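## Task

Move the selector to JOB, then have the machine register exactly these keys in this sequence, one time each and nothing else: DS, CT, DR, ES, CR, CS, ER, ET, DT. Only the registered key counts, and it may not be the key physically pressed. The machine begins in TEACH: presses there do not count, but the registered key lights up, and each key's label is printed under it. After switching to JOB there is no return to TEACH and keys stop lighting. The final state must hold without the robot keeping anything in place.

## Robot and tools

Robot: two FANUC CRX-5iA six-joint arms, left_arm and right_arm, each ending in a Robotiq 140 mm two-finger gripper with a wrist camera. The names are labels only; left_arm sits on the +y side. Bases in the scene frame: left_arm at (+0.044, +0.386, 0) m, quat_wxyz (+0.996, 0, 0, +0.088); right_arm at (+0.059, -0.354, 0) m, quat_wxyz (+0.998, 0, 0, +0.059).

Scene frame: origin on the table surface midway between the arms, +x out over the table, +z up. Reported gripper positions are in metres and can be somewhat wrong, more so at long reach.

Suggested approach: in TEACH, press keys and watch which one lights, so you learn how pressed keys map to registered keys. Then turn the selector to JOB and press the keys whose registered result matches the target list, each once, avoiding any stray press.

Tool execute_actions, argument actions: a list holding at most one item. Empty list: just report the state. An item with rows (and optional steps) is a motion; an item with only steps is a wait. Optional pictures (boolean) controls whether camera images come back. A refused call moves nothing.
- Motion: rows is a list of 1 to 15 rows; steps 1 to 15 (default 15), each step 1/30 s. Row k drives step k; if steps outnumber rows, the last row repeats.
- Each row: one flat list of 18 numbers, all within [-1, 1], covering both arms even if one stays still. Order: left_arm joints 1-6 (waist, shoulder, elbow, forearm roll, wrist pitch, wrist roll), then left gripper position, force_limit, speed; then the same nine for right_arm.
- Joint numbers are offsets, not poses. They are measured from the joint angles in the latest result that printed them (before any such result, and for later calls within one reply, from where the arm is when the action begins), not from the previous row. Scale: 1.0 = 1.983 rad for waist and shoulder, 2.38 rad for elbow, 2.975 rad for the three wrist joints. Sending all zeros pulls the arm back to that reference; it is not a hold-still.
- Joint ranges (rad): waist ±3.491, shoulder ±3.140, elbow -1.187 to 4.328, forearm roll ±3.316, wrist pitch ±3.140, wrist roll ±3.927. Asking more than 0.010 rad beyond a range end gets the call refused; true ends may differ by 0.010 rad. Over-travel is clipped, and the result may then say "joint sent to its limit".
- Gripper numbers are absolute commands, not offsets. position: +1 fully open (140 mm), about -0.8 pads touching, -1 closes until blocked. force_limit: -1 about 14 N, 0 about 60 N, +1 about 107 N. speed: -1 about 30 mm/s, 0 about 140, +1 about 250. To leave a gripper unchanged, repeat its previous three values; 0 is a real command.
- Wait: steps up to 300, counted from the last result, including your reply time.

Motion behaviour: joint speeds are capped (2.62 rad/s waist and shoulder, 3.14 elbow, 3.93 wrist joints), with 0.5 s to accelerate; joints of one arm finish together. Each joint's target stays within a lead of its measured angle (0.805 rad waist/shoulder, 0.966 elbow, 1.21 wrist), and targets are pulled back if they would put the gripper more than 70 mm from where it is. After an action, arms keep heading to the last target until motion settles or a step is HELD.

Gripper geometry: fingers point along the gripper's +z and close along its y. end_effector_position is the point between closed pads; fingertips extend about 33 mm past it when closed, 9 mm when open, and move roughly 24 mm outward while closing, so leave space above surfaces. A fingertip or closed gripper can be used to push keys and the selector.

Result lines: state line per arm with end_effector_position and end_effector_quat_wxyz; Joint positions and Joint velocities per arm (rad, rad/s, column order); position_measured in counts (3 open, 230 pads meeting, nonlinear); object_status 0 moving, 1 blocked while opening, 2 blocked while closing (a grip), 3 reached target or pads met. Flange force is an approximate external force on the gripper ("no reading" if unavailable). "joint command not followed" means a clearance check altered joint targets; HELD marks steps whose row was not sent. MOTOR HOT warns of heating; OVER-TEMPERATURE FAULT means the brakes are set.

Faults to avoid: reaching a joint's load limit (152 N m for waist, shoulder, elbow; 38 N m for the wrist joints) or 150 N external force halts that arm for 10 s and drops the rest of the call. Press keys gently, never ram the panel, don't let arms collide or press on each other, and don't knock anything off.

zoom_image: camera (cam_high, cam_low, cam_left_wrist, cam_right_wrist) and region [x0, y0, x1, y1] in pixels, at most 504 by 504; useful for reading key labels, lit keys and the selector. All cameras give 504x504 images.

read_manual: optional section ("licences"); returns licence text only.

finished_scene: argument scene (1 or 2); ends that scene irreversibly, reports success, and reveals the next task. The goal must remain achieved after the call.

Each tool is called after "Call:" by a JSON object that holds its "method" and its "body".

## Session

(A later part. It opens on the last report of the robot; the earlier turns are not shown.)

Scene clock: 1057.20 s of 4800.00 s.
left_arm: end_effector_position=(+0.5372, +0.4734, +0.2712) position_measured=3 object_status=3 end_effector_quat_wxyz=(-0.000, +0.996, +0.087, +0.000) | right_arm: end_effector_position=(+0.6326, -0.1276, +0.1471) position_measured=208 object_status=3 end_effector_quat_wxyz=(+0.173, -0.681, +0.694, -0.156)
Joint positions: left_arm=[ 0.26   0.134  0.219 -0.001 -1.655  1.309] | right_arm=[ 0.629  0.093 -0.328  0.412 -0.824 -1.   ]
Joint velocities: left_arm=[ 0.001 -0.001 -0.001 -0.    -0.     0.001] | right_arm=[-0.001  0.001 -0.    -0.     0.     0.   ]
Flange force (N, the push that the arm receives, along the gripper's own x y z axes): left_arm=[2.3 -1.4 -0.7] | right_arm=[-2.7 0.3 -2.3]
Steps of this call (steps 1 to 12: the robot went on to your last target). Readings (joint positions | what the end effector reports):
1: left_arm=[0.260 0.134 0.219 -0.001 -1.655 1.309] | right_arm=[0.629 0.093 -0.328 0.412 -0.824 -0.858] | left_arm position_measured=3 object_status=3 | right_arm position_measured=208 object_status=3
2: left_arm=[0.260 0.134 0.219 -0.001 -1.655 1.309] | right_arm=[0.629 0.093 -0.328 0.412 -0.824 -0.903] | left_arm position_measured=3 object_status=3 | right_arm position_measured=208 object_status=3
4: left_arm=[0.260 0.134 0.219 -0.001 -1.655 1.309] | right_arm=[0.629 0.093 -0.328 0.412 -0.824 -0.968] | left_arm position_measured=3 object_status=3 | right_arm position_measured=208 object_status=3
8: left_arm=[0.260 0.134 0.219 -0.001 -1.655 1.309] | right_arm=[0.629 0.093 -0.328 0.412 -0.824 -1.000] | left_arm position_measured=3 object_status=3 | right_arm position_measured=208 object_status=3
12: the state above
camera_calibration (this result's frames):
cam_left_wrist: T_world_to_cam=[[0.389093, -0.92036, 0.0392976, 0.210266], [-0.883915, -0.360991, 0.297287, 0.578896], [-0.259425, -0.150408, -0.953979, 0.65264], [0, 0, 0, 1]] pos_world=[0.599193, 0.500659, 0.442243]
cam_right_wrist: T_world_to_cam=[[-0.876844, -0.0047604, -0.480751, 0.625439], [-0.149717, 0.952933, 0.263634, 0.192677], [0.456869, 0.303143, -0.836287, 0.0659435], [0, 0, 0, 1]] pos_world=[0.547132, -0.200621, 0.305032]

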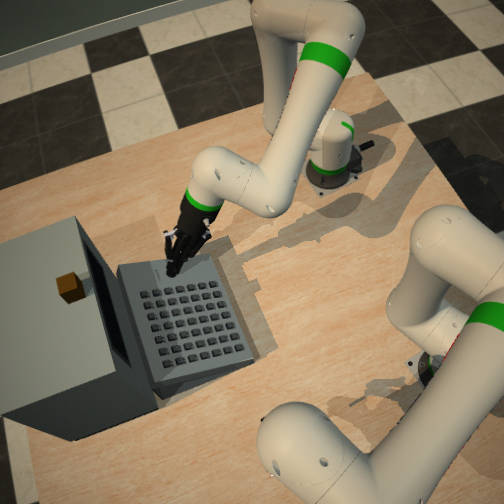

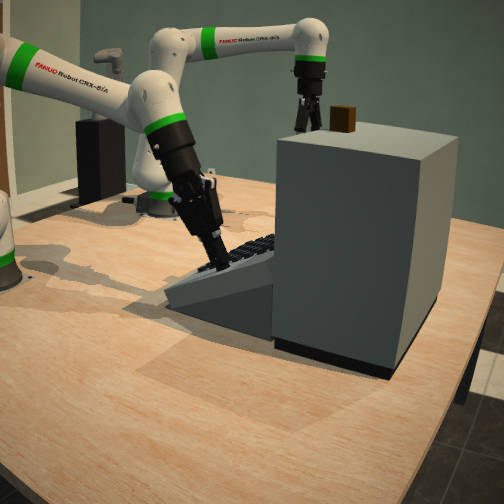

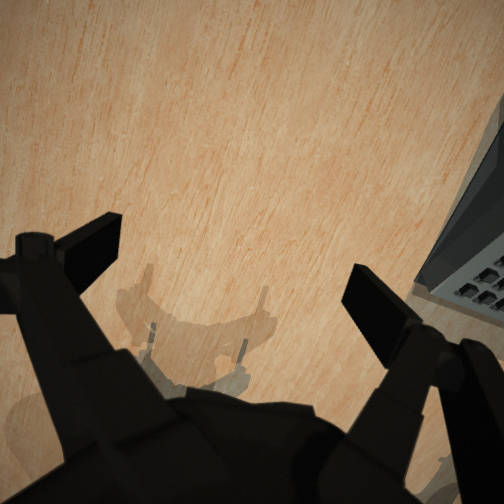

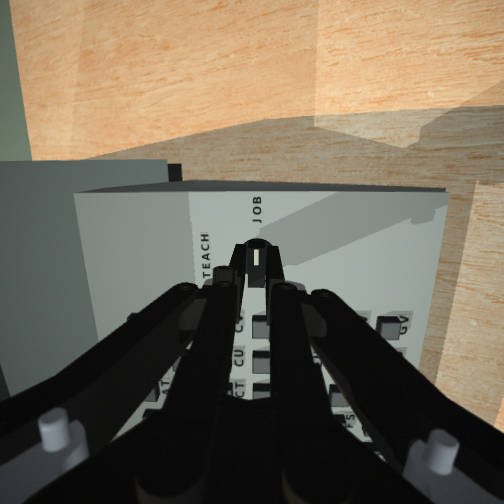

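Call:
{"method": "execute_actions", "body": {"actions": [{"rows": [[0,0,0,0,0,0,1,0,0,0.00882,-0.01966,0.00534,-0.00368,-0.01812,0.0224,-0.62,-0.5,0],[0,0,0,0,0,0,1,0,0,0.00882,-0.01966,0.00534,-0.00368,-0.01812,0.0224,-0.62,-0.5,0],[0,0,0,0,0,0,1,0,0,0.00882,-0.01966,0.00534,-0.00368,-0.01812,0.0224,-0.62,-0.5,0],[0,0,0,0,0,0,1,0,0,0.00882,-0.01966,0.00534,-0.00368,-0.01812,0.0224,-0.62,-0.5,0],[0,0,0,0,0,0,1,0,0,0.00882,-0.01966,0.00534,-0.00368,-0.01812,0.0224,-0.62,-0.5,0],[0,0,0,0,0,0,1,0,0,0.00882,-0.01966,0.00534,-0.00368,-0.01812,0.0224,-0.62,-0.5,0],[0,0,0,0,0,0,1,0,0,0.10894,0.15677,0.1747,0.01042,-0.06038,0.48863,-0.62,-0.5,0],[0,0,0,0,0,0,1,0,0,0.10894,0.15677,0.1747,0.01042,-0.06038,0.48863,-1,0,0]], "steps": 15}], "pictures": false}}

Call:
{"method": "execute_actions", "body": {"actions": [{"steps": 24}]}}

Scene clock: 1092.87 s of 4800.00 s.
left_arm: end_effector_position=(+0.5372, +0.4734, +0.2712) position_measured=3 object_status=3 end_effector_quat_wxyz=(-0.000, +0.996, +0.087, +0.000) | right_arm: end_effector_position=(+0.6349, -0.0835, +0.1725) position_measured=233 object_status=0 end_effector_quat_wxyz=(-0.137, +0.806, -0.544, +0.189)
Joint positions: left_arm=[ 0.26   0.134  0.219 -0.001 -1.655  1.309] | right_arm=[ 0.695  0.137 -0.219  0.415 -0.91  -0.637]
Joint velocities: left_arm=[ 0.     0.     0.001  0.     0.001 -0.001] | right_arm=[ 0.308  0.543  0.621  0.055 -0.183  2.099]
Flange force (N, the push that the arm receives, along the gripper's own x y z axes): left_arm=[4.0 -2.3 0.4] | right_arm=[0.1 -3.1 -0.8]
Steps of this call (steps 1 to 30: the robot went on to your last target; steps 31 to 90: nothing new was sent; then 32.17 s passed at rest; steps 91 to 105: all 15 steps of this action). Readings (joint positions | what the end effector reports):
91: left_arm=[0.260 0.134 0.219 -0.001 -1.655 1.309] | right_arm=[0.630 0.093 -0.328 0.412 -0.824 -1.000] | left_arm position_measured=3 object_status=3 | right_arm position_measured=208 object_status=3
92: left_arm=[0.260 0.134 0.219 -0.001 -1.655 1.309] | right_arm=[0.631 0.090 -0.327 0.411 -0.829 -0.995] | left_arm position_measured=3 object_status=3 | right_arm position_measured=208 object_status=3
94: left_arm=[0.260 0.134 0.219 -0.001 -1.655 1.309] | right_arm=[0.640 0.070 -0.320 0.406 -0.856 -0.961] | left_arm position_measured=3 object_status=3 | right_arm position_measured=208 object_status=3
98: left_arm=[0.260 0.134 0.219 -0.001 -1.655 1.309] | right_arm=[0.648 0.056 -0.313 0.402 -0.879 -0.927] | left_arm position_measured=3 object_status=3 | right_arm position_measured=208 object_status=0
105: the state above

Scene clock: 1093.67 s of 4800.00 s.
left_arm: end_effector_position=(+0.5372, +0.4734, +0.2712) position_measured=3 object_status=3 end_effector_quat_wxyz=(-0.000, +0.996, +0.087, +0.000) | right_arm: end_effector_position=(+0.6518, +0.0676, +0.1634) position_measured=233 object_status=3 end_effector_quat_wxyz=(-0.005, +0.972, +0.019, +0.233)
Joint positions: left_arm=[ 0.26   0.134  0.219 -0.001 -1.655  1.309] | right_arm=[ 0.845  0.404  0.088  0.443 -1.004  0.453]
Joint velocities: left_arm=[ 0.001  0.    -0.    -0.     0.001  0.001] | right_arm=[ 0.001  0.002 -0.     0.    -0.     0.001]
Flange force (N, the push that the arm receives, along the gripper's own x y z axes): left_arm=[-0.4 -1.3 -0.6] | right_arm=[-2.4 1.1 0.9]
Steps of this call (steps 1 to 24: the robot went on to your last target). Readings (joint positions | what the end effector reports):
1: left_arm=[0.260 0.134 0.219 -0.001 -1.655 1.309] | right_arm=[0.705 0.156 -0.198 0.417 -0.916 -0.564] | left_arm position_measured=3 object_status=3 | right_arm position_measured=233 object_status=0
2: left_arm=[0.260 0.134 0.219 -0.001 -1.655 1.309] | right_arm=[0.715 0.173 -0.178 0.419 -0.923 -0.491] | left_arm position_measured=3 object_status=3 | right_arm position_measured=233 object_status=3
4: left_arm=[0.260 0.134 0.219 -0.001 -1.655 1.309] | right_arm=[0.735 0.209 -0.137 0.422 -0.935 -0.346] | left_arm position_measured=3 object_status=3 | right_arm position_measured=233 object_status=3
8: left_arm=[0.260 0.134 0.219 -0.001 -1.655 1.309] | right_arm=[0.775 0.279 -0.056 0.430 -0.960 -0.058] | left_arm position_measured=3 object_status=3 | right_arm position_measured=233 object_status=3
24: the state above
camera_calibration (this result's frames):
cam_left_wrist: T_world_to_cam=[[0.389093, -0.92036, 0.0392977, 0.210266], [-0.883915, -0.360991, 0.297288, 0.578896], [-0.259425, -0.150408, -0.953979, 0.65264], [0, 0, 0, 1]] pos_world=[0.599193, 0.500659, 0.442243]
cam_right_wrist: T_world_to_cam=[[0.0806583, -0.996631, -0.0148423, 0.017826], [-0.980523, -0.0766617, -0.180825, 0.689006], [0.179078, 0.0291383, -0.983403, 0.235287], [0, 0, 0, 1]] pos_world=[0.632014, 0.0637305, 0.356236]

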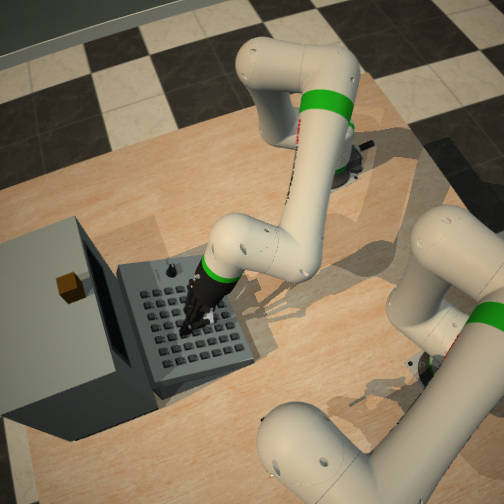

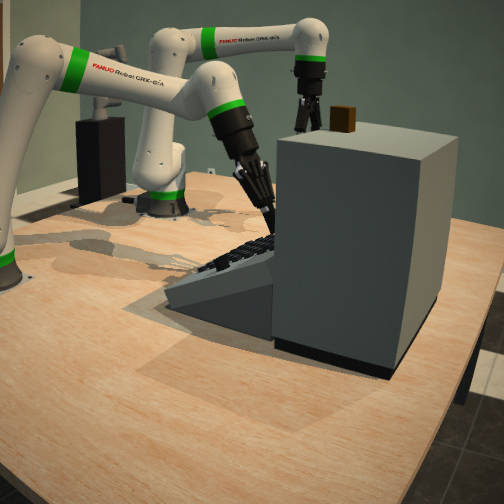

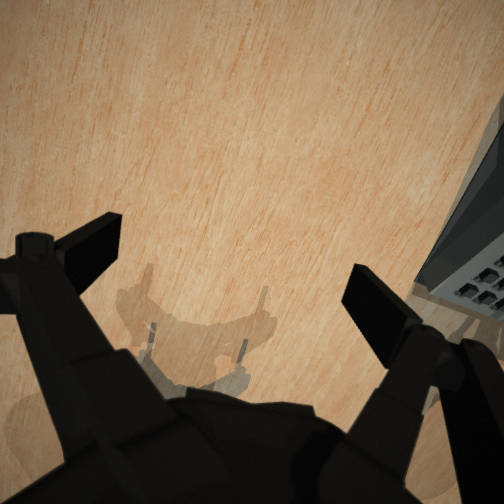

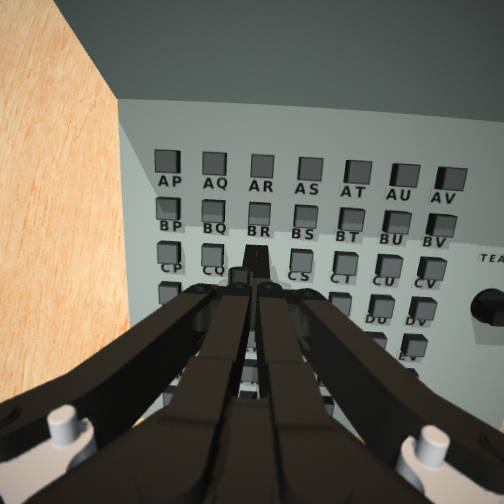

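Call:
{"method": "execute_actions", "body": {"actions": [{"rows": [[0,0,0,0,0,0,1,0,0,-0.00343,0.00671,-0.00206,0.00115,0.00647,-0.00079,-1,0,0]], "steps": 11}], "pictures": false}}

Scene clock: 1102.37 s of 4800.00 s.
left_arm: end_effector_position=(+0.5372, +0.4734, +0.2712) position_measured=3 object_status=3 end_effector_quat_wxyz=(-0.000, +0.996, +0.087, +0.000) | right_arm: end_effector_position=(+0.6564, +0.0677, +0.1539) position_measured=233 object_status=3 end_effector_quat_wxyz=(-0.005, +0.972, +0.020, +0.233)
Joint positions: left_arm=[ 0.26   0.134  0.219 -0.001 -1.655  1.309] | right_arm=[ 0.839  0.417  0.083  0.447 -0.984  0.451]
Joint velocities: left_arm=[ 0.     0.001 -0.001  0.    -0.     0.001] | right_arm=[-0.001  0.001 -0.    -0.     0.    -0.001]
Flange force (N, the push that the arm receives, along the gripper's own x y z axes): left_arm=[3.9 -3.5 -0.8] | right_arm=[-6.1 -1.4 -2.0]
Steps of this call (steps 1 to 30: the robot went on to your last target; steps 31 to 90: nothing new was sent; then 5.33 s passed at rest; steps 91 to 101: all 11 steps of this action). Readings (joint positions | what the end effector reports):
91: left_arm=[0.260 0.134 0.219 -0.001 -1.655 1.309] | right_arm=[0.845 0.404 0.088 0.443 -1.003 0.454] | left_arm position_measured=3 object_status=3 | right_arm position_measured=233 object_status=3
92: left_arm=[0.260 0.134 0.219 -0.001 -1.655 1.309] | right_arm=[0.844 0.408 0.087 0.444 -0.997 0.454] | left_arm position_measured=3 object_status=3 | right_arm position_measured=233 object_status=3
94: left_arm=[0.260 0.134 0.219 -0.001 -1.655 1.309] | right_arm=[0.840 0.416 0.083 0.446 -0.987 0.452] | left_arm position_measured=3 object_status=3 | right_arm position_measured=233 object_status=3
98: left_arm=[0.260 0.134 0.219 -0.001 -1.655 1.309] | right_arm=[0.839 0.417 0.083 0.447 -0.984 0.451] | left_arm position_measured=3 object_status=3 | right_arm position_measured=233 object_status=3
101: the state above

Call:
{"method": "execute_actions", "body": {"actions": [{"rows": [[0,0,0,0,0,0,1,0,0,0.00274,-0.00536,0.00165,-0.00092,-0.00516,0.00063,-1,0,0],[0,0,0,0,0,0,1,0,0,0.00274,-0.00536,0.00165,-0.00092,-0.00516,0.00063,-1,0,0],[0,0,0,0,0,0,1,0,0,0.00274,-0.00536,0.00165,-0.00092,-0.00516,0.00063,-1,0,0],[0,0,0,0,0,0,1,0,0,0.00274,-0.00536,0.00165,-0.00092,-0.00516,0.00063,-1,0,0],[0,0,0,0,0,0,1,0,0,-0.03392,-0.00727,0.01681,-0.0104,-0.00732,0.03239,-1,0,0],[0,0,0,0,0,0,1,0,0,-0.03392,-0.00727,0.01681,-0.0104,-0.00732,0.03239,-1,0,0],[0,0,0,0,0,0,1,0,0,-0.03392,-0.00727,0.01681,-0.0104,-0.00732,0.03239,-1,0,0],[0,0,0,0,0,0,1,0,0,-0.03392,-0.00727,0.01681,-0.0104,-0.00732,0.03239,-1,0,0],[0,0,0,0,0,0,1,0,0,-0.03392,-0.00727,0.01681,-0.0104,-0.00732,0.03239,-1,0,0],[0,0,0,0,0,0,1,0,0,-0.03392,-0.00727,0.01681,-0.0104,-0.00732,0.03239,-1,0,0],[0,0,0,0,0,0,1,0,0,-0.03392,-0.00727,0.01681,-0.0104,-0.00732,0.03239,-1,0,0],[0,0,0,0,0,0,1,0,0,-0.03392,-0.00727,0.01681,-0.0104,-0.00732,0.03239,-1,0,0],[0,0,0,0,0,0,1,0,0,-0.03666,-0.00191,0.01516,-0.00948,-0.00216,0.03176,-1,0,0]], "steps": 15}], "pictures": false}}

Call:
{"method": "execute_actions", "body": {"actions": [{"steps": 8}], "pictures": false}}

Scene clock: 1129.13 s of 4800.00 s.
left_arm: end_effector_position=(+0.5372, +0.4734, +0.2712) position_measured=3 object_status=3 end_effector_quat_wxyz=(-0.000, +0.996, +0.087, +0.000) | right_arm: end_effector_position=(+0.6863, +0.0348, +0.1713) position_measured=233 object_status=3 end_effector_quat_wxyz=(-0.005, +0.972, +0.020, +0.234)
Joint positions: left_arm=[ 0.26   0.134  0.219 -0.001 -1.655  1.309] | right_arm=[ 0.768  0.41   0.12   0.417 -0.996  0.547]
Joint velocities: left_arm=[ 0.    -0.     0.     0.    -0.001  0.001] | right_arm=[-0.044  0.106 -0.045  0.015  0.122 -0.   ]
Flange force (N, the push that the arm receives, along the gripper's own x y z axes): left_arm=[4.7 -1.1 -2.0] | right_arm=[3.9 -5.1 5.5]
Steps of this call (steps 1 to 15: the robot went on to your last target; steps 16 to 90: nothing new was sent; then 23.27 s passed at rest; steps 91 to 105: all 15 steps of this action). Readings (joint positions | what the end effector reports):
91: left_arm=[0.260 0.134 0.219 -0.001 -1.655 1.309] | right_arm=[0.839 0.417 0.083 0.446 -0.985 0.451] | left_arm position_measured=3 object_status=3 | right_arm position_measured=233 object_status=3
92: left_arm=[0.260 0.134 0.219 -0.001 -1.655 1.309] | right_arm=[0.840 0.415 0.084 0.445 -0.990 0.451] | left_arm position_measured=3 object_status=3 | right_arm position_measured=233 object_status=3
94: left_arm=[0.260 0.134 0.219 -0.001 -1.655 1.309] | right_arm=[0.843 0.408 0.086 0.444 -0.998 0.452] | left_arm position_measured=3 object_status=3 | right_arm position_measured=233 object_status=3
98: left_arm=[0.260 0.134 0.219 -0.001 -1.655 1.309] | right_arm=[0.816 0.405 0.102 0.432 -1.003 0.491] | left_arm position_measured=3 object_status=3 | right_arm position_measured=233 object_status=3
105: the state above

Scene clock: 1129.40 s of 4800.00 s.
left_arm: end_effector_position=(+0.5372, +0.4734, +0.2712) position_measured=3 object_status=3 end_effector_quat_wxyz=(-0.000, +0.996, +0.087, +0.000) | right_arm: end_effector_position=(+0.6877, +0.0347, +0.1687) position_measured=233 object_status=3 end_effector_quat_wxyz=(-0.005, +0.972, +0.020, +0.234)
Joint positions: left_arm=[ 0.26   0.134  0.219 -0.001 -1.655  1.309] | right_arm=[ 0.766  0.413  0.119  0.418 -0.991  0.546]
Joint velocities: left_arm=[ 0.002  0.     0.001  0.     0.001 -0.001] | right_arm=[ 0.001  0.001  0.     0.001  0.001 -0.002]
Flange force (N, the push that the arm receives, along the gripper's own x y z axes): left_arm=[2.8 -1.9 -1.3] | right_arm=[-4.4 -3.4 -3.3]
Steps of this call (steps 1 to 8: the robot went on to your last target). Readings (joint positions | what the end effector reports):
1: left_arm=[0.260 0.134 0.219 -0.001 -1.655 1.309] | right_arm=[0.767 0.412 0.119 0.418 -0.993 0.547] | left_arm position_measured=3 object_status=3 | right_arm position_measured=233 object_status=3
2: left_arm=[0.260 0.134 0.219 -0.001 -1.655 1.309] | right_arm=[0.766 0.413 0.119 0.418 -0.992 0.547] | left_arm position_measured=3 object_status=3 | right_arm position_measured=233 object_status=3
4: left_arm=[0.260 0.134 0.219 -0.001 -1.655 1.309] | right_arm=[0.766 0.413 0.119 0.418 -0.991 0.546] | left_arm position_measured=3 object_status=3 | right_arm position_measured=233 object_status=3
8: the state above

Call:
{"method": "execute_actions", "body": {"actions": [{"rows": [[0,0,0,0,0,0,1,0,0,0.00274,-0.00536,0.00165,-0.00092,-0.00516,0.00063,-1,0,0],[0,0,0,0,0,0,1,0,0,0.00274,-0.00536,0.00165,-0.00092,-0.00516,0.00063,-1,0,0],[0,0,0,0,0,0,1,0,0,0.00274,-0.00536,0.00165,-0.00092,-0.00516,0.00063,-1,0,0],[0,0,0,0,0,0,1,0,0,0.00274,-0.00536,0.00165,-0.00092,-0.00516,0.00063,-1,0,0],[0,0,0,0,0,0,1,0,0,0.05674,0.0258,0.01999,0.00927,-0.0143,-0.03917,-1,0,0],[0,0,0,0,0,0,1,0,0,0.05674,0.0258,0.01999,0.00927,-0.0143,-0.03917,-1,0,0],[0,0,0,0,0,0,1,0,0,0.05674,0.0258,0.01999,0.00927,-0.0143,-0.03917,-1,0,0],[0,0,0,0,0,0,1,0,0,0.05674,0.0258,0.01999,0.00927,-0.0143,-0.03917,-1,0,0],[0,0,0,0,0,0,1,0,0,0.05674,0.0258,0.01999,0.00927,-0.0143,-0.03917,-1,0,0],[0,0,0,0,0,0,1,0,0,0.05674,0.0258,0.01999,0.00927,-0.0143,-0.03917,-1,0,0],[0,0,0,0,0,0,1,0,0,0.05674,0.0258,0.01999,0.00927,-0.0143,-0.03917,-1,0,0],[0,0,0,0,0,0,1,0,0,0.05674,0.0258,0.01999,0.00927,-0.0143,-0.03917,-1,0,0],[0,0,0,0,0,0,1,0,0,0.05674,0.0258,0.01999,0.00927,-0.0143,-0.03917,-1,0,0],[0,0,0,0,0,0,1,0,0,0.05674,0.0258,0.01999,0.00927,-0.0143,-0.03917,-1,0,0],[0,0,0,0,0,0,1,0,0,0.054,0.03116,0.01834,0.01019,-0.00914,-0.0398,-1,0,0]], "steps": 15}], "pictures": false}}

Call:
{"method": "execute_actions", "body": {"actions": [{"steps": 10}], "pictures": false}}

Scene clock: 1155.27 s of 4800.00 s.
left_arm: end_effector_position=(+0.5372, +0.4734, +0.2712) position_measured=3 object_status=3 end_effector_quat_wxyz=(-0.000, +0.996, +0.087, +0.000) | right_arm: end_effector_position=(+0.6509, +0.1019, +0.1610) position_measured=233 object_status=3 end_effector_quat_wxyz=(-0.005, +0.972, +0.020, +0.233)
Joint positions: left_arm=[ 0.26   0.134  0.219 -0.001 -1.655  1.309] | right_arm=[ 0.878  0.465  0.166  0.446 -1.033  0.429]
Joint velocities: left_arm=[-0.001 -0.    -0.001 -0.    -0.001 -0.   ] | right_arm=[-0.022  0.037 -0.     0.016  0.043 -0.015]
Flange force (N, the push that the arm receives, along the gripper's own x y z axes): left_arm=[2.4 -1.7 -0.6] | right_arm=[-2.4 3.1 -4.3]
Steps of this call (steps 1 to 15: the robot went on to your last target; steps 16 to 90: nothing new was sent; then 22.37 s passed at rest; steps 91 to 105: all 15 steps of this action). Readings (joint positions | what the end effector reports):
91: left_arm=[0.260 0.134 0.219 -0.001 -1.655 1.309] | right_arm=[0.766 0.413 0.119 0.418 -0.991 0.546] | left_arm position_measured=3 object_status=3 | right_arm position_measured=233 object_status=3
92: left_arm=[0.260 0.134 0.219 -0.001 -1.655 1.309] | right_arm=[0.767 0.411 0.120 0.418 -0.996 0.546] | left_arm position_measured=3 object_status=3 | right_arm position_measured=233 object_status=3
94: left_arm=[0.260 0.134 0.219 -0.001 -1.655 1.309] | right_arm=[0.771 0.404 0.122 0.416 -1.004 0.546] | left_arm position_measured=3 object_status=3 | right_arm position_measured=233 object_status=3
98: left_arm=[0.260 0.134 0.219 -0.001 -1.655 1.309] | right_arm=[0.801 0.419 0.135 0.426 -1.015 0.515] | left_arm position_measured=3 object_status=3 | right_arm position_measured=233 object_status=3
105: the state above

Scene clock: 1155.60 s of 4800.00 s.
left_arm: end_effector_position=(+0.5372, +0.4734, +0.2712) position_measured=3 object_status=3 end_effector_quat_wxyz=(-0.000, +0.996, +0.087, +0.000) | right_arm: end_effector_position=(+0.6546, +0.1021, +0.1533) position_measured=233 object_status=3 end_effector_quat_wxyz=(-0.005, +0.972, +0.020, +0.233)
Joint positions: left_arm=[ 0.26   0.134  0.219 -0.001 -1.655  1.309] | right_arm=[ 0.873  0.475  0.163  0.449 -1.018  0.427]
Joint velocities: left_arm=[ 0.    -0.     0.001  0.    -0.     0.001] | right_arm=[-0.     0.    -0.001 -0.     0.    -0.001]
Flange force (N, the push that the arm receives, along the gripper's own x y z axes): left_arm=[1.6 -2.5 -0.3] | right_arm=[-5.3 2.9 -6.6]
Steps of this call (steps 1 to 10: the robot went on to your last target). Readings (joint positions | what the end effector reports):
1: left_arm=[0.260 0.134 0.219 -0.001 -1.655 1.309] | right_arm=[0.877 0.468 0.166 0.447 -1.028 0.429] | left_arm position_measured=3 object_status=3 | right_arm position_measured=233 object_status=3
2: left_arm=[0.260 0.134 0.219 -0.001 -1.655 1.309] | right_arm=[0.875 0.472 0.164 0.448 -1.023 0.428] | left_arm position_measured=3 object_status=3 | right_arm position_measured=233 object_status=3
4: left_arm=[0.260 0.134 0.219 -0.001 -1.655 1.309] | right_arm=[0.873 0.475 0.163 0.448 -1.019 0.428] | left_arm position_measured=3 object_status=3 | right_arm position_measured=233 object_status=3
8: left_arm=[0.260 0.134 0.219 -0.001 -1.655 1.309] | right_arm=[0.873 0.475 0.163 0.449 -1.018 0.427] | left_arm position_measured=3 object_status=3 | right_arm position_measured=233 object_status=3
10: the state above

Call:
{"method": "execute_actions", "body": {"actions": [{"rows": [[0,0,0,0,0,0,1,0,0,0.00274,-0.00536,0.00165,-0.00092,-0.00516,0.00063,-1,0,0],[0,0,0,0,0,0,1,0,0,0.00274,-0.00536,0.00165,-0.00092,-0.00516,0.00063,-1,0,0],[0,0,0,0,0,0,1,0,0,0.00274,-0.00536,0.00165,-0.00092,-0.00516,0.00063,-1,0,0],[0,0,0,0,0,0,1,0,0,0.00274,-0.00536,0.00165,-0.00092,-0.00516,0.00063,-1,0,0],[0,0,0,0,0,0,1,0,0,0.00521,-0.05975,-0.07869,0.0071,0.0195,-0.01525,-1,0,0],[0,0,0,0,0,0,1,0,0,0.00521,-0.05975,-0.07869,0.0071,0.0195,-0.01525,-1,0,0],[0,0,0,0,0,0,1,0,0,0.00521,-0.05975,-0.07869,0.0071,0.0195,-0.01525,-1,0,0],[0,0,0,0,0,0,1,0,0,0.00521,-0.05975,-0.07869,0.0071,0.0195,-0.01525,-1,0,0],[0,0,0,0,0,0,1,0,0,0.00521,-0.05975,-0.07869,0.0071,0.0195,-0.01525,-1,0,0],[0,0,0,0,0,0,1,0,0,0.00521,-0.05975,-0.07869,0.0071,0.0195,-0.01525,-1,0,0],[0,0,0,0,0,0,1,0,0,0.00521,-0.05975,-0.07869,0.0071,0.0195,-0.01525,-1,0,0],[0,0,0,0,0,0,1,0,0,0.00521,-0.05975,-0.07869,0.0071,0.0195,-0.01525,-1,0,0],[0,0,0,0,0,0,1,0,0,0.00521,-0.05975,-0.07869,0.0071,0.0195,-0.01525,-1,0,0],[0,0,0,0,0,0,1,0,0,0.00521,-0.05975,-0.07869,0.0071,0.0195,-0.01525,-1,0,0],[0,0,0,0,0,0,1,0,0,0.00231,-0.05419,-0.08044,0.0082,0.02488,-0.016,-1,0,0]], "steps": 15}], "pictures": false}}

Call:
{"method": "execute_actions", "body": {"actions": [{"steps": 10}], "pictures": false}}

Scene clock: 1181.83 s of 4800.00 s.
left_arm: end_effector_position=(+0.5372, +0.4734, +0.2712) position_measured=3 object_status=3 end_effector_quat_wxyz=(-0.000, +0.996, +0.087, +0.000) | right_arm: end_effector_position=(+0.6222, +0.0659, +0.1461) position_measured=233 object_status=3 end_effector_quat_wxyz=(-0.005, +0.972, +0.020, +0.233)
Joint positions: left_arm=[ 0.26   0.134  0.219 -0.001 -1.655  1.309] | right_arm=[ 0.883  0.358 -0.023  0.47  -0.96   0.382]
Joint velocities: left_arm=[-0.    -0.001 -0.001  0.    -0.001  0.   ] | right_arm=[-0.014 -0.032 -0.104  0.028  0.109 -0.03 ]
Flange force (N, the push that the arm receives, along the gripper's own x y z axes): left_arm=[6.3 -1.6 -3.8] | right_arm=[-12.4 13.2 -7.5]
Steps of this call (steps 1 to 30: the robot went on to your last target; steps 31 to 90: nothing new was sent; then 22.73 s passed at rest; steps 91 to 105: all 15 steps of this action). Readings (joint positions | what the end effector reports):
91: left_arm=[0.260 0.134 0.219 -0.001 -1.655 1.309] | right_arm=[0.873 0.475 0.163 0.449 -1.018 0.427] | left_arm position_measured=3 object_status=3 | right_arm position_measured=233 object_status=3
92: left_arm=[0.260 0.134 0.219 -0.001 -1.655 1.309] | right_arm=[0.875 0.473 0.163 0.448 -1.023 0.427] | left_arm position_measured=3 object_status=3 | right_arm position_measured=233 object_status=3
94: left_arm=[0.260 0.134 0.219 -0.001 -1.655 1.309] | right_arm=[0.878 0.466 0.166 0.446 -1.031 0.428] | left_arm position_measured=3 object_status=3 | right_arm position_measured=233 object_status=3
98: left_arm=[0.260 0.134 0.219 -0.001 -1.655 1.309] | right_arm=[0.880 0.444 0.132 0.453 -1.020 0.419] | left_arm position_measured=3 object_status=3 | right_arm position_measured=233 object_status=3
105: the state above

Scene clock: 1182.17 s of 4800.00 s.
left_arm: end_effector_position=(+0.5372, +0.4734, +0.2712) position_measured=3 object_status=3 end_effector_quat_wxyz=(-0.000, +0.996, +0.087, +0.000) | right_arm: end_effector_position=(+0.6254, +0.0657, +0.1384) position_measured=233 object_status=3 end_effector_quat_wxyz=(-0.005, +0.972, +0.020, +0.233)
Joint positions: left_arm=[ 0.26   0.134  0.219 -0.001 -1.655  1.309] | right_arm=[ 0.878  0.368 -0.029  0.473 -0.944  0.38 ]
Joint velocities: left_arm=[-0.    -0.     0.001 -0.     0.002  0.   ] | right_arm=[-0.001  0.001 -0.    -0.     0.    -0.   ]
Flange force (N, the push that the arm receives, along the gripper's own x y z axes): left_arm=[2.9 -1.8 -0.2] | right_arm=[-4.8 -0.9 -4.8]
Steps of this call (steps 1 to 10: the robot went on to your last target). Readings (joint positions | what the end effector reports):
1: left_arm=[0.260 0.134 0.219 -0.001 -1.655 1.309] | right_arm=[0.882 0.359 -0.026 0.471 -0.955 0.381] | left_arm position_measured=3 object_status=3 | right_arm position_measured=233 object_status=3
2: left_arm=[0.260 0.134 0.219 -0.001 -1.655 1.309] | right_arm=[0.880 0.363 -0.027 0.472 -0.949 0.381] | left_arm position_measured=3 object_status=3 | right_arm position_measured=233 object_status=3
4: left_arm=[0.260 0.134 0.219 -0.001 -1.655 1.309] | right_arm=[0.878 0.367 -0.029 0.473 -0.945 0.380] | left_arm position_measured=3 object_status=3 | right_arm position_measured=233 object_status=3
8: left_arm=[0.260 0.134 0.219 -0.001 -1.655 1.309] | right_arm=[0.878 0.368 -0.029 0.473 -0.944 0.380] | left_arm position_measured=3 object_status=3 | right_arm position_measured=233 object_status=3
10: the state above

Call:
{"method": "execute_actions", "body": {"actions": [{"rows": [[0,0,0,0,0,0,1,0,0,0.0029,-0.00556,0.00175,-0.0011,-0.00538,0.00075,-1,0,0],[0,0,0,0,0,0,1,0,0,0.0029,-0.00556,0.00175,-0.0011,-0.00538,0.00075,-1,0,0],[0,0,0,0,0,0,1,0,0,0.0029,-0.00556,0.00175,-0.0011,-0.00538,0.00075,-1,0,0],[0,0,0,0,0,0,1,0,0,0.0029,-0.00556,0.00175,-0.0011,-0.00538,0.00075,-1,0,0],[0,0,0,0,0,0,1,0,0,-0.01949,0.07597,0.13234,-0.01748,-0.04479,0.04064,-1,0,0]], "steps": 15}], "pictures": false}}

Call:
{"method": "execute_actions", "body": {"actions": [{"steps": 9}], "pictures": false}}

Scene clock: 1192.90 s of 4800.00 s.
left_arm: end_effector_position=(+0.5372, +0.4734, +0.2712) position_measured=3 object_status=3 end_effector_quat_wxyz=(-0.000, +0.996, +0.087, +0.000) | right_arm: end_effector_position=(+0.6755, +0.0983, +0.1734) position_measured=233 object_status=3 end_effector_quat_wxyz=(-0.005, +0.972, +0.019, +0.233)
Joint positions: left_arm=[ 0.26   0.134  0.219 -0.001 -1.655  1.309] | right_arm=[ 0.844  0.499  0.25   0.427 -1.064  0.487]
Joint velocities: left_arm=[ 0.     0.    -0.001 -0.     0.     0.   ] | right_arm=[-0.088  0.349  0.654 -0.1   -0.232  0.249]
Flange force (N, the push that the arm receives, along the gripper's own x y z axes): left_arm=[1.7 -0.8 1.8] | right_arm=[22.5 -14.6 6.2]
Steps of this call (steps 1 to 30: the robot went on to your last target; steps 31 to 90: nothing new was sent; then 7.23 s passed at rest; steps 91 to 105: all 15 steps of this action). Readings (joint positions | what the end effector reports):
91: left_arm=[0.260 0.134 0.219 -0.001 -1.655 1.309] | right_arm=[0.878 0.368 -0.029 0.473 -0.944 0.380] | left_arm position_measured=3 object_status=3 | right_arm position_measured=233 object_status=3
92: left_arm=[0.260 0.134 0.219 -0.001 -1.655 1.309] | right_arm=[0.879 0.365 -0.028 0.472 -0.949 0.380] | left_arm position_measured=3 object_status=3 | right_arm position_measured=233 object_status=3
94: left_arm=[0.260 0.134 0.219 -0.001 -1.655 1.309] | right_arm=[0.883 0.358 -0.025 0.470 -0.958 0.381] | left_arm position_measured=3 object_status=3 | right_arm position_measured=233 object_status=3
98: left_arm=[0.260 0.134 0.219 -0.001 -1.655 1.309] | right_arm=[0.878 0.374 0.011 0.464 -0.975 0.396] | left_arm position_measured=3 object_status=3 | right_arm position_measured=233 object_status=3
105: the state above

Scene clock: 1193.20 s of 4800.00 s.
left_arm: end_effector_position=(+0.5372, +0.4734, +0.2712) position_measured=3 object_status=3 end_effector_quat_wxyz=(-0.000, +0.996, +0.087, +0.000) | right_arm: end_effector_position=(+0.6822, +0.1024, +0.1763) position_measured=233 object_status=3 end_effector_quat_wxyz=(-0.005, +0.972, +0.020, +0.233)
Joint positions: left_arm=[ 0.26   0.134  0.219 -0.001 -1.655  1.309] | right_arm=[ 0.839  0.518  0.286  0.421 -1.077  0.501]
Joint velocities: left_arm=[ 0.001  0.    -0.001  0.    -0.    -0.   ] | right_arm=[ 0.001  0.001 -0.001  0.    -0.    -0.001]
Flange force (N, the push that the arm receives, along the gripper's own x y z axes): left_arm=[0.8 -1.8 2.0] | right_arm=[-0.5 -1.8 0.1]
Steps of this call (steps 1 to 9: the robot went on to your last target). Readings (joint positions | what the end effector reports):
1: left_arm=[0.260 0.134 0.219 -0.001 -1.655 1.309] | right_arm=[0.842 0.509 0.268 0.424 -1.071 0.494] | left_arm position_measured=3 object_status=3 | right_arm position_measured=233 object_status=3
2: left_arm=[0.260 0.134 0.219 -0.001 -1.655 1.309] | right_arm=[0.840 0.515 0.280 0.422 -1.075 0.498] | left_arm position_measured=3 object_status=3 | right_arm position_measured=233 object_status=3
4: left_arm=[0.260 0.134 0.219 -0.001 -1.655 1.309] | right_arm=[0.839 0.518 0.286 0.421 -1.077 0.501] | left_arm position_measured=3 object_status=3 | right_arm position_measured=233 object_status=3
8: left_arm=[0.260 0.134 0.219 -0.001 -1.655 1.309] | right_arm=[0.839 0.518 0.286 0.421 -1.077 0.501] | left_arm position_measured=3 object_status=3 | right_arm position_measured=233 object_status=3
9: the state above

Call:
{"method": "execute_actions", "body": {"actions": [{"rows": [[0,0,0,0,0,0,1,0,0,-0.0024,0.00493,-0.00144,0.00056,0.00469,-0.0004,-1,0,0]], "steps": 11}], "pictures": false}}

Scene clock: 1205.90 s of 4800.00 s.
left_arm: end_effector_position=(+0.5372, +0.4734, +0.2712) position_measured=3 object_status=3 end_effector_quat_wxyz=(-0.000, +0.996, +0.087, +0.000) | right_arm: end_effector_position=(+0.6859, +0.1026, +0.1688) position_measured=233 object_status=3 end_effector_quat_wxyz=(-0.005, +0.972, +0.020, +0.233)
Joint positions: left_arm=[ 0.26   0.134  0.219 -0.001 -1.655  1.309] | right_arm=[ 0.835  0.528  0.283  0.423 -1.063  0.5  ]
Joint velocities: left_arm=[-0.001  0.    -0.002  0.     0.001  0.001] | right_arm=[-0.001  0.001  0.001  0.     0.001 -0.002]
Flange force (N, the push that the arm receives, along the gripper's own x y z axes): left_arm=[5.5 -3.5 -3.1] | right_arm=[-2.3 1.3 -5.4]
Steps of this call (steps 1 to 30: the robot went on to your last target; steps 31 to 90: nothing new was sent; then 9.33 s passed at rest; steps 91 to 101: all 11 steps of this action). Readings (joint positions | what the end effector reports):
91: left_arm=[0.260 0.134 0.219 -0.001 -1.655 1.309] | right_arm=[0.839 0.519 0.286 0.421 -1.077 0.501] | left_arm position_measured=3 object_status=3 | right_arm position_measured=233 object_status=3
92: left_arm=[0.260 0.134 0.219 -0.001 -1.655 1.309] | right_arm=[0.838 0.521 0.285 0.422 -1.072 0.501] | left_arm position_measured=3 object_status=3 | right_arm position_measured=233 object_status=3
94: left_arm=[0.260 0.134 0.219 -0.001 -1.655 1.309] | right_arm=[0.835 0.527 0.283 0.422 -1.065 0.501] | left_arm position_measured=3 object_status=3 | right_arm position_measured=233 object_status=3
98: left_arm=[0.260 0.134 0.219 -0.001 -1.655 1.309] | right_arm=[0.835 0.528 0.283 0.423 -1.063 0.500] | left_arm position_measured=3 object_status=3 | right_arm position_measured=233 object_status=3
101: the state above

Call:
{"method": "execute_actions", "body": {"actions": [{"rows": [[0,0,0,0,0,0,1,0,0,0.00241,-0.00496,0.00145,-0.00056,-0.00472,0.0004,-1,0,0],[0,0,0,0,0,0,1,0,0,0.00241,-0.00496,0.00145,-0.00056,-0.00472,0.0004,-1,0,0],[0,0,0,0,0,0,1,0,0,0.00241,-0.00496,0.00145,-0.00056,-0.00472,0.0004,-1,0,0],[0,0,0,0,0,0,1,0,0,0.00241,-0.00496,0.00145,-0.00056,-0.00472,0.0004,-1,0,0],[0,0,0,0,0,0,1,0,0,-0.01431,-0.03463,-0.03385,-0.00133,0.0075,0.0078,-1,0,0],[0,0,0,0,0,0,1,0,0,-0.01431,-0.03463,-0.03385,-0.00133,0.0075,0.0078,-1,0,0],[0,0,0,0,0,0,1,0,0,-0.01431,-0.03463,-0.03385,-0.00133,0.0075,0.0078,-1,0,0],[0,0,0,0,0,0,1,0,0,-0.01431,-0.03463,-0.03385,-0.00133,0.0075,0.0078,-1,0,0],[0,0,0,0,0,0,1,0,0,-0.01431,-0.03463,-0.03385,-0.00133,0.0075,0.0078,-1,0,0],[0,0,0,0,0,0,1,0,0,-0.01431,-0.03463,-0.03385,-0.00133,0.0075,0.0078,-1,0,0],[0,0,0,0,0,0,1,0,0,-0.01431,-0.03463,-0.03385,-0.00133,0.0075,0.0078,-1,0,0],[0,0,0,0,0,0,1,0,0,-0.01431,-0.03463,-0.03385,-0.00133,0.0075,0.0078,-1,0,0],[0,0,0,0,0,0,1,0,0,-0.01689,-0.02947,-0.0354,-0.00059,0.01244,0.00728,-1,0,0]], "steps": 15}], "pictures": false}}

Call:
{"method": "execute_actions", "body": {"actions": [{"steps": 8}], "pictures": false}}

Scene clock: 1230.83 s of 4800.00 s.
left_arm: end_effector_position=(+0.5372, +0.4734, +0.2712) position_measured=3 object_status=3 end_effector_quat_wxyz=(-0.000, +0.996, +0.087, +0.000) | right_arm: end_effector_position=(+0.6860, +0.0688, +0.1716) position_measured=233 object_status=3 end_effector_quat_wxyz=(-0.005, +0.972, +0.020, +0.234)
Joint positions: left_arm=[ 0.26   0.134  0.219 -0.001 -1.655  1.309] | right_arm=[ 0.803  0.466  0.2    0.42  -1.031  0.523]
Joint velocities: left_arm=[ 0.    -0.001 -0.002  0.     0.001 -0.001] | right_arm=[-0.041  0.099 -0.044  0.011  0.111 -0.001]
Flange force (N, the push that the arm receives, along the gripper's own x y z axes): left_arm=[8.3 -2.1 -2.9] | right_arm=[-2.5 3.2 6.4]
Steps of this call (steps 1 to 15: the robot went on to your last target; steps 16 to 90: nothing new was sent; then 21.43 s passed at rest; steps 91 to 105: all 15 steps of this action). Readings (joint positions | what the end effector reports):
91: left_arm=[0.260 0.134 0.219 -0.001 -1.655 1.309] | right_arm=[0.835 0.528 0.283 0.423 -1.064 0.499] | left_arm position_measured=3 object_status=3 | right_arm position_measured=233 object_status=3
92: left_arm=[0.260 0.134 0.219 -0.001 -1.655 1.309] | right_arm=[0.836 0.525 0.283 0.422 -1.068 0.499] | left_arm position_measured=3 object_status=3 | right_arm position_measured=233 object_status=3
94: left_arm=[0.260 0.134 0.219 -0.001 -1.655 1.309] | right_arm=[0.838 0.520 0.286 0.421 -1.075 0.500] | left_arm position_measured=3 object_status=3 | right_arm position_measured=233 object_status=3
98: left_arm=[0.260 0.134 0.219 -0.001 -1.655 1.309] | right_arm=[0.825 0.493 0.251 0.420 -1.062 0.510] | left_arm position_measured=3 object_status=3 | right_arm position_measured=233 object_status=3
105: the state above

Scene clock: 1231.10 s of 4800.00 s.
left_arm: end_effector_position=(+0.5372, +0.4734, +0.2712) position_measured=3 object_status=3 end_effector_quat_wxyz=(-0.000, +0.996, +0.087, +0.000) | right_arm: end_effector_position=(+0.6872, +0.0687, +0.1691) position_measured=233 object_status=3 end_effector_quat_wxyz=(-0.005, +0.972, +0.020, +0.234)
Joint positions: left_arm=[ 0.26   0.134  0.219 -0.001 -1.655  1.309] | right_arm=[ 0.801  0.469  0.198  0.421 -1.026  0.521]
Joint velocities: left_arm=[ 0.002 -0.    -0.001 -0.    -0.001 -0.001] | right_arm=[ 0.001  0.001 -0.001  0.001  0.    -0.001]
Flange force (N, the push that the arm receives, along the gripper's own x y z axes): left_arm=[0.1 -2.2 0.3] | right_arm=[-2.9 -1.1 -1.5]
Steps of this call (steps 1 to 8: the robot went on to your last target). Readings (joint positions | what the end effector reports):
1: left_arm=[0.260 0.134 0.219 -0.001 -1.655 1.309] | right_arm=[0.802 0.468 0.199 0.420 -1.028 0.523] | left_arm position_measured=3 object_status=3 | right_arm position_measured=233 object_status=3
2: left_arm=[0.260 0.134 0.219 -0.001 -1.655 1.309] | right_arm=[0.801 0.469 0.199 0.421 -1.027 0.522] | left_arm position_measured=3 object_status=3 | right_arm position_measured=233 object_status=3
4: left_arm=[0.260 0.134 0.219 -0.001 -1.655 1.309] | right_arm=[0.801 0.469 0.199 0.421 -1.027 0.522] | left_arm position_measured=3 object_status=3 | right_arm position_measured=233 object_status=3
8: the state above

Call:
{"method": "execute_actions", "body": {"actions": [{"rows": [[0,0,0,0,0,0,1,0,0,0.00258,-0.00516,0.00155,-0.00074,-0.00494,0.00052,-1,0,0],[0,0,0,0,0,0,1,0,0,0.00258,-0.00516,0.00155,-0.00074,-0.00494,0.00052,-1,0,0],[0,0,0,0,0,0,1,0,0,0.00258,-0.00516,0.00155,-0.00074,-0.00494,0.00052,-1,0,0],[0,0,0,0,0,0,1,0,0,0.00258,-0.00516,0.00155,-0.00074,-0.00494,0.00052,-1,0,0],[0,0,0,0,0,0,1,0,0,0.05919,-0.02568,-0.05906,0.01744,0.01136,-0.05531,-1,0,0],[0,0,0,0,0,0,1,0,0,0.05919,-0.02568,-0.05906,0.01744,0.01136,-0.05531,-1,0,0],[0,0,0,0,0,0,1,0,0,0.05919,-0.02568,-0.05906,0.01744,0.01136,-0.05531,-1,0,0],[0,0,0,0,0,0,1,0,0,0.05919,-0.02568,-0.05906,0.01744,0.01136,-0.05531,-1,0,0],[0,0,0,0,0,0,1,0,0,0.05919,-0.02568,-0.05906,0.01744,0.01136,-0.05531,-1,0,0],[0,0,0,0,0,0,1,0,0,0.05919,-0.02568,-0.05906,0.01744,0.01136,-0.05531,-1,0,0],[0,0,0,0,0,0,1,0,0,0.05919,-0.02568,-0.05906,0.01744,0.01136,-0.05531,-1,0,0],[0,0,0,0,0,0,1,0,0,0.05919,-0.02568,-0.05906,0.01744,0.01136,-0.05531,-1,0,0],[0,0,0,0,0,0,1,0,0,0.05919,-0.02568,-0.05906,0.01744,0.01136,-0.05531,-1,0,0],[0,0,0,0,0,0,1,0,0,0.05919,-0.02568,-0.05906,0.01744,0.01136,-0.05531,-1,0,0],[0,0,0,0,0,0,1,0,0,0.05645,-0.02032,-0.06071,0.01836,0.01652,-0.05594,-1,0,0]], "steps": 15}], "pictures": false}}

Call:
{"method": "execute_actions", "body": {"actions": [{"steps": 10}], "pictures": false}}

Scene clock: 1256.63 s of 4800.00 s.
left_arm: end_effector_position=(+0.5372, +0.4734, +0.2712) position_measured=3 object_status=3 end_effector_quat_wxyz=(-0.000, +0.996, +0.087, +0.000) | right_arm: end_effector_position=(+0.6210, +0.1016, +0.1458) position_measured=233 object_status=3 end_effector_quat_wxyz=(-0.005, +0.972, +0.020, +0.234)
Joint positions: left_arm=[ 0.26   0.134  0.219 -0.001 -1.655  1.309] | right_arm=[ 0.918  0.419  0.058  0.473 -0.992  0.357]
Joint velocities: left_arm=[-0.     0.001 -0.001  0.     0.001  0.001] | right_arm=[-0.021  0.012 -0.021  0.021  0.071 -0.02 ]
Flange force (N, the push that the arm receives, along the gripper's own x y z axes): left_arm=[5.5 -3.7 -1.3] | right_arm=[-6.8 -0.5 -1.6]
Steps of this call (steps 1 to 15: the robot went on to your last target; steps 16 to 90: nothing new was sent; then 22.03 s passed at rest; steps 91 to 105: all 15 steps of this action). Readings (joint positions | what the end effector reports):
91: left_arm=[0.260 0.134 0.219 -0.001 -1.655 1.309] | right_arm=[0.801 0.469 0.198 0.421 -1.027 0.521] | left_arm position_measured=3 object_status=3 | right_arm position_measured=233 object_status=3
92: left_arm=[0.260 0.134 0.219 -0.001 -1.655 1.309] | right_arm=[0.802 0.467 0.199 0.420 -1.031 0.521] | left_arm position_measured=3 object_status=3 | right_arm position_measured=233 object_status=3
94: left_arm=[0.260 0.134 0.219 -0.001 -1.655 1.309] | right_arm=[0.805 0.461 0.202 0.419 -1.039 0.522] | left_arm position_measured=3 object_status=3 | right_arm position_measured=233 object_status=3
98: left_arm=[0.260 0.134 0.219 -0.001 -1.655 1.309] | right_arm=[0.834 0.448 0.167 0.434 -1.029 0.482] | left_arm position_measured=3 object_status=3 | right_arm position_measured=233 object_status=3
105: the state above

Scene clock: 1256.97 s of 4800.00 s.
left_arm: end_effector_position=(+0.5372, +0.4734, +0.2712) position_measured=3 object_status=3 end_effector_quat_wxyz=(-0.000, +0.996, +0.087, +0.000) | right_arm: end_effector_position=(+0.6243, +0.1018, +0.1382) position_measured=233 object_status=3 end_effector_quat_wxyz=(-0.005, +0.972, +0.020, +0.234)
Joint positions: left_arm=[ 0.26   0.134  0.219 -0.001 -1.655  1.309] | right_arm=[ 0.913  0.429  0.054  0.476 -0.977  0.355]
Joint velocities: left_arm=[ 0.     0.    -0.001  0.     0.001 -0.   ] | right_arm=[0.    0.002 0.    0.    0.001 0.   ]
Flange force (N, the push that the arm receives, along the gripper's own x y z axes): left_arm=[3.8 0.5 0.4] | right_arm=[-2.5 1.3 -11.7]
Steps of this call (steps 1 to 10: the robot went on to your last target). Readings (joint positions | what the end effector reports):
1: left_arm=[0.260 0.134 0.219 -0.001 -1.655 1.309] | right_arm=[0.917 0.421 0.057 0.474 -0.987 0.356] | left_arm position_measured=3 object_status=3 | right_arm position_measured=233 object_status=3
2: left_arm=[0.260 0.134 0.219 -0.001 -1.655 1.309] | right_arm=[0.915 0.425 0.055 0.475 -0.982 0.356] | left_arm position_measured=3 object_status=3 | right_arm position_measured=233 object_status=3
4: left_arm=[0.260 0.134 0.219 -0.001 -1.655 1.309] | right_arm=[0.913 0.428 0.054 0.475 -0.978 0.355] | left_arm position_measured=3 object_status=3 | right_arm position_measured=233 object_status=3
8: left_arm=[0.260 0.134 0.219 -0.001 -1.655 1.309] | right_arm=[0.913 0.429 0.054 0.476 -0.977 0.355] | left_arm position_measured=3 object_status=3 | right_arm position_measured=233 object_status=3
10: the state above

Call:
{"method": "execute_actions", "body": {"actions": [{"rows": [[0,0,0,0,0,0,1,0,0,0.00274,-0.00536,0.00165,-0.00092,-0.00516,0.00063,-1,0,0],[0,0,0,0,0,0,1,0,0,0.00274,-0.00536,0.00165,-0.00092,-0.00516,0.00063,-1,0,0],[0,0,0,0,0,0,1,0,0,0.00274,-0.00536,0.00165,-0.00092,-0.00516,0.00063,-1,0,0],[0,0,0,0,0,0,1,0,0,0.00274,-0.00536,0.00165,-0.00092,-0.00516,0.00063,-1,0,0],[0,0,0,0,0,0,1,0,0,-0.03239,-0.06279,-0.06074,-0.00229,0.01458,0.01764,-1,0,0]], "steps": 15}], "pictures": false}}

Call:
{"method": "execute_actions", "body": {"actions": [{"steps": 6}], "pictures": false}}

Scene clock: 1271.50 s of 4800.00 s.
left_arm: end_effector_position=(+0.5372, +0.4734, +0.2712) position_measured=3 object_status=3 end_effector_quat_wxyz=(-0.000, +0.996, +0.087, +0.000) | right_arm: end_effector_position=(+0.6241, +0.0331, +0.1473) position_measured=233 object_status=3 end_effector_quat_wxyz=(-0.005, +0.972, +0.019, +0.234)
Joint positions: left_arm=[ 0.26   0.134  0.219 -0.001 -1.655  1.309] | right_arm=[ 0.849  0.305 -0.09   0.469 -0.934  0.407]
Joint velocities: left_arm=[-0.001  0.001 -0.002  0.     0.    -0.   ] | right_arm=[ 0.001 -0.001 -0.008  0.     0.006  0.003]
Flange force (N, the push that the arm receives, along the gripper's own x y z axes): left_arm=[0.9 -3.2 -0.3] | right_arm=[-1.9 7.4 1.1]
Steps of this call (steps 1 to 30: the robot went on to your last target; steps 31 to 90: nothing new was sent; then 11.03 s passed at rest; steps 91 to 105: all 15 steps of this action). Readings (joint positions | what the end effector reports):
91: left_arm=[0.260 0.134 0.219 -0.001 -1.655 1.309] | right_arm=[0.913 0.429 0.054 0.475 -0.977 0.355] | left_arm position_measured=3 object_status=3 | right_arm position_measured=233 object_status=3
92: left_arm=[0.260 0.134 0.219 -0.001 -1.655 1.309] | right_arm=[0.914 0.426 0.055 0.474 -0.982 0.355] | left_arm position_measured=3 object_status=3 | right_arm position_measured=233 object_status=3
94: left_arm=[0.260 0.134 0.219 -0.001 -1.655 1.309] | right_arm=[0.918 0.420 0.057 0.473 -0.990 0.356] | left_arm position_measured=3 object_status=3 | right_arm position_measured=233 object_status=3
98: left_arm=[0.260 0.134 0.219 -0.001 -1.655 1.309] | right_arm=[0.902 0.390 0.023 0.472 -0.978 0.369] | left_arm position_measured=3 object_status=3 | right_arm position_measured=233 object_status=3
105: the state above

Scene clock: 1271.70 s of 4800.00 s.
left_arm: end_effector_position=(+0.5372, +0.4734, +0.2712) position_measured=3 object_status=3 end_effector_quat_wxyz=(-0.000, +0.996, +0.087, +0.000) | right_arm: end_effector_position=(+0.6240, +0.0330, +0.1473) position_measured=233 object_status=3 end_effector_quat_wxyz=(-0.005, +0.972, +0.020, +0.234)
Joint positions: left_arm=[ 0.26   0.134  0.219 -0.001 -1.655  1.309] | right_arm=[ 0.849  0.305 -0.091  0.469 -0.934  0.407]
Joint velocities: left_arm=[-0.001  0.     0.001  0.     0.001  0.001] | right_arm=[-0.    -0.001 -0.003  0.     0.     0.001]
Flange force (N, the push that the arm receives, along the gripper's own x y z axes): left_arm=[1.6 -0.5 0.7] | right_arm=[-0.9 -0.7 -1.4]
Steps of this call (steps 1 to 6: the robot went on to your last target). Readings (joint positions | what the end effector reports):
1: left_arm=[0.260 0.134 0.219 -0.001 -1.655 1.309] | right_arm=[0.849 0.305 -0.090 0.469 -0.934 0.407] | left_arm position_measured=3 object_status=3 | right_arm position_measured=233 object_status=3
2: left_arm=[0.260 0.134 0.219 -0.001 -1.655 1.309] | right_arm=[0.849 0.305 -0.090 0.469 -0.934 0.407] | left_arm position_measured=3 object_status=3 | right_arm position_measured=233 object_status=3
4: left_arm=[0.260 0.134 0.219 -0.001 -1.655 1.309] | right_arm=[0.849 0.305 -0.090 0.469 -0.934 0.407] | left_arm position_measured=3 object_status=3 | right_arm position_measured=233 object_status=3
6: the state above

Call:
{"method": "execute_actions", "body": {"actions": [{"rows": [[0,0,0,0,0,0,1,0,0,-0.00324,0.0061,-0.00196,0.00135,0.00593,-0.00092,-1,0,0]], "steps": 11}], "pictures": false}}

Scene clock: 1275.47 s of 4800.00 s.
left_arm: end_effector_position=(+0.5372, +0.4734, +0.2712) position_measured=3 object_status=3 end_effector_quat_wxyz=(-0.000, +0.996, +0.087, +0.000) | right_arm: end_effector_position=(+0.6279, +0.0330, +0.1392) position_measured=233 object_status=3 end_effector_quat_wxyz=(-0.005, +0.972, +0.020, +0.234)
Joint positions: left_arm=[ 0.26   0.134  0.219 -0.001 -1.655  1.309] | right_arm=[ 0.842  0.316 -0.095  0.473 -0.916  0.405]
Joint velocities: left_arm=[ 0.001  0.    -0.001  0.     0.001  0.001] | right_arm=[-0.001  0.    -0.    -0.     0.    -0.002]
Flange force (N, the push that the arm receives, along the gripper's own x y z axes): left_arm=[6.0 0.1 -0.7] | right_arm=[-2.5 -1.9 -6.2]
Steps of this call (steps 1 to 15: the robot went on to your last target; steps 16 to 90: nothing new was sent; then 0.40 s passed at rest; steps 91 to 101: all 11 steps of this action). Readings (joint positions | what the end effector reports):
91: left_arm=[0.260 0.134 0.219 -0.001 -1.655 1.309] | right_arm=[0.849 0.305 -0.091 0.469 -0.934 0.407] | left_arm position_measured=3 object_status=3 | right_arm position_measured=233 object_status=3
92: left_arm=[0.260 0.134 0.219 -0.001 -1.655 1.309] | right_arm=[0.847 0.307 -0.092 0.470 -0.929 0.407] | left_arm position_measured=3 object_status=3 | right_arm position_measured=233 object_status=3
94: left_arm=[0.260 0.134 0.219 -0.001 -1.655 1.309] | right_arm=[0.843 0.315 -0.095 0.472 -0.919 0.406] | left_arm position_measured=3 object_status=3 | right_arm position_measured=233 object_status=3
98: left_arm=[0.260 0.134 0.219 -0.001 -1.655 1.309] | right_arm=[0.842 0.316 -0.095 0.473 -0.916 0.405] | left_arm position_measured=3 object_status=3 | right_arm position_measured=233 object_status=3
101: the state above

Call:
{"method": "execute_actions", "body": {"actions": [{"rows": [[0,0,0,0,0,0,1,0,0,0.00306,-0.00576,0.00185,-0.00128,-0.0056,0.00086,-1,0,0],[0,0,0,0,0,0,1,0,0,0.00306,-0.00576,0.00185,-0.00128,-0.0056,0.00086,-1,0,0],[0,0,0,0,0,0,1,0,0,0.00306,-0.00576,0.00185,-0.00128,-0.0056,0.00086,-1,0,0],[0,0,0,0,0,0,1,0,0,0.00306,-0.00576,0.00185,-0.00128,-0.0056,0.00086,-1,0,0],[0,0,0,0,0,0,1,0,0,-0.01719,0.01709,0.04465,-0.01081,-0.01696,0.02546,-1,0,0],[0,0,0,0,0,0,1,0,0,-0.01719,0.01709,0.04465,-0.01081,-0.01696,0.02546,-1,0,0],[0,0,0,0,0,0,1,0,0,-0.01719,0.01709,0.04465,-0.01081,-0.01696,0.02546,-1,0,0],[0,0,0,0,0,0,1,0,0,-0.01719,0.01709,0.04465,-0.01081,-0.01696,0.02546,-1,0,0],[0,0,0,0,0,0,1,0,0,-0.01719,0.01709,0.04465,-0.01081,-0.01696,0.02546,-1,0,0],[0,0,0,0,0,0,1,0,0,-0.01719,0.01709,0.04465,-0.01081,-0.01696,0.02546,-1,0,0],[0,0,0,0,0,0,1,0,0,-0.01719,0.01709,0.04465,-0.01081,-0.01696,0.02546,-1,0,0],[0,0,0,0,0,0,1,0,0,-0.01719,0.01709,0.04465,-0.01081,-0.01696,0.02546,-1,0,0],[0,0,0,0,0,0,1,0,0,-0.01719,0.01709,0.04465,-0.01081,-0.01696,0.02546,-1,0,0],[0,0,0,0,0,0,1,0,0,-0.02009,0.02265,0.0429,-0.00971,-0.01158,0.02471,-1,0,0]], "steps": 15}], "pictures": false}}

Call:
{"method": "execute_actions", "body": {"actions": [{"steps": 9}], "pictures": false}}

Scene clock: 1297.33 s of 4800.00 s.
left_arm: end_effector_position=(+0.5372, +0.4734, +0.2712) position_measured=3 object_status=3 end_effector_quat_wxyz=(-0.000, +0.996, +0.087, +0.000) | right_arm: end_effector_position=(+0.6549, +0.0336, +0.1593) position_measured=233 object_status=3 end_effector_quat_wxyz=(-0.005, +0.972, +0.020, +0.233)
Joint positions: left_arm=[ 0.26   0.134  0.219 -0.001 -1.655  1.309] | right_arm=[ 0.807  0.354  0.01   0.442 -0.962  0.48 ]
Joint velocities: left_arm=[-0.001  0.001  0.     0.     0.001 -0.001] | right_arm=[-0.068  0.128 -0.042  0.039  0.189 -0.   ]
Flange force (N, the push that the arm receives, along the gripper's own x y z axes): left_arm=[3.7 -2.1 0.0] | right_arm=[-7.6 8.2 -28.4]
Steps of this call (steps 1 to 15: the robot went on to your last target; steps 16 to 90: nothing new was sent; then 18.37 s passed at rest; steps 91 to 105: all 15 steps of this action). Readings (joint positions | what the end effector reports):
91: left_arm=[0.260 0.134 0.219 -0.001 -1.655 1.309] | right_arm=[0.842 0.317 -0.095 0.473 -0.916 0.405] | left_arm position_measured=3 object_status=3 | right_arm position_measured=233 object_status=3
92: left_arm=[0.260 0.134 0.219 -0.001 -1.655 1.309] | right_arm=[0.844 0.314 -0.094 0.471 -0.921 0.405] | left_arm position_measured=3 object_status=3 | right_arm position_measured=233 object_status=3
94: left_arm=[0.260 0.134 0.219 -0.001 -1.655 1.309] | right_arm=[0.848 0.307 -0.091 0.470 -0.931 0.406] | left_arm position_measured=3 object_status=3 | right_arm position_measured=233 object_status=3
98: left_arm=[0.260 0.134 0.219 -0.001 -1.655 1.309] | right_arm=[0.834 0.320 -0.055 0.459 -0.947 0.433] | left_arm position_measured=3 object_status=3 | right_arm position_measured=233 object_status=3
105: the state above

Scene clock: 1297.63 s of 4800.00 s.
left_arm: end_effector_position=(+0.5372, +0.4734, +0.2712) position_measured=3 object_status=3 end_effector_quat_wxyz=(-0.000, +0.996, +0.087, +0.000) | right_arm: end_effector_position=(+0.6575, +0.0334, +0.1540) position_measured=233 object_status=3 end_effector_quat_wxyz=(-0.005, +0.972, +0.020, +0.233)
Joint positions: left_arm=[ 0.26   0.134  0.219 -0.001 -1.655  1.309] | right_arm=[ 0.803  0.361  0.007  0.444 -0.951  0.478]
Joint velocities: left_arm=[-0.001 -0.     0.     0.     0.001  0.001] | right_arm=[ 0.    -0.     0.001 -0.     0.001 -0.001]
Flange force (N, the push that the arm receives, along the gripper's own x y z axes): left_arm=[2.8 -1.4 -1.7] | right_arm=[-5.8 -2.3 -3.5]
Steps of this call (steps 1 to 9: the robot went on to your last target). Readings (joint positions | what the end effector reports):
1: left_arm=[0.260 0.134 0.219 -0.001 -1.655 1.309] | right_arm=[0.804 0.358 0.008 0.443 -0.956 0.480] | left_arm position_measured=3 object_status=3 | right_arm position_measured=233 object_status=3
2: left_arm=[0.260 0.134 0.219 -0.001 -1.655 1.309] | right_arm=[0.803 0.360 0.007 0.443 -0.953 0.480] | left_arm position_measured=3 object_status=3 | right_arm position_measured=233 object_status=3
4: left_arm=[0.260 0.134 0.219 -0.001 -1.655 1.309] | right_arm=[0.803 0.361 0.007 0.444 -0.951 0.479] | left_arm position_measured=3 object_status=3 | right_arm position_measured=233 object_status=3
8: left_arm=[0.260 0.134 0.219 -0.001 -1.655 1.309] | right_arm=[0.803 0.361 0.007 0.444 -0.951 0.478] | left_arm position_measured=3 object_status=3 | right_arm position_measured=233 object_status=3
9: the state above


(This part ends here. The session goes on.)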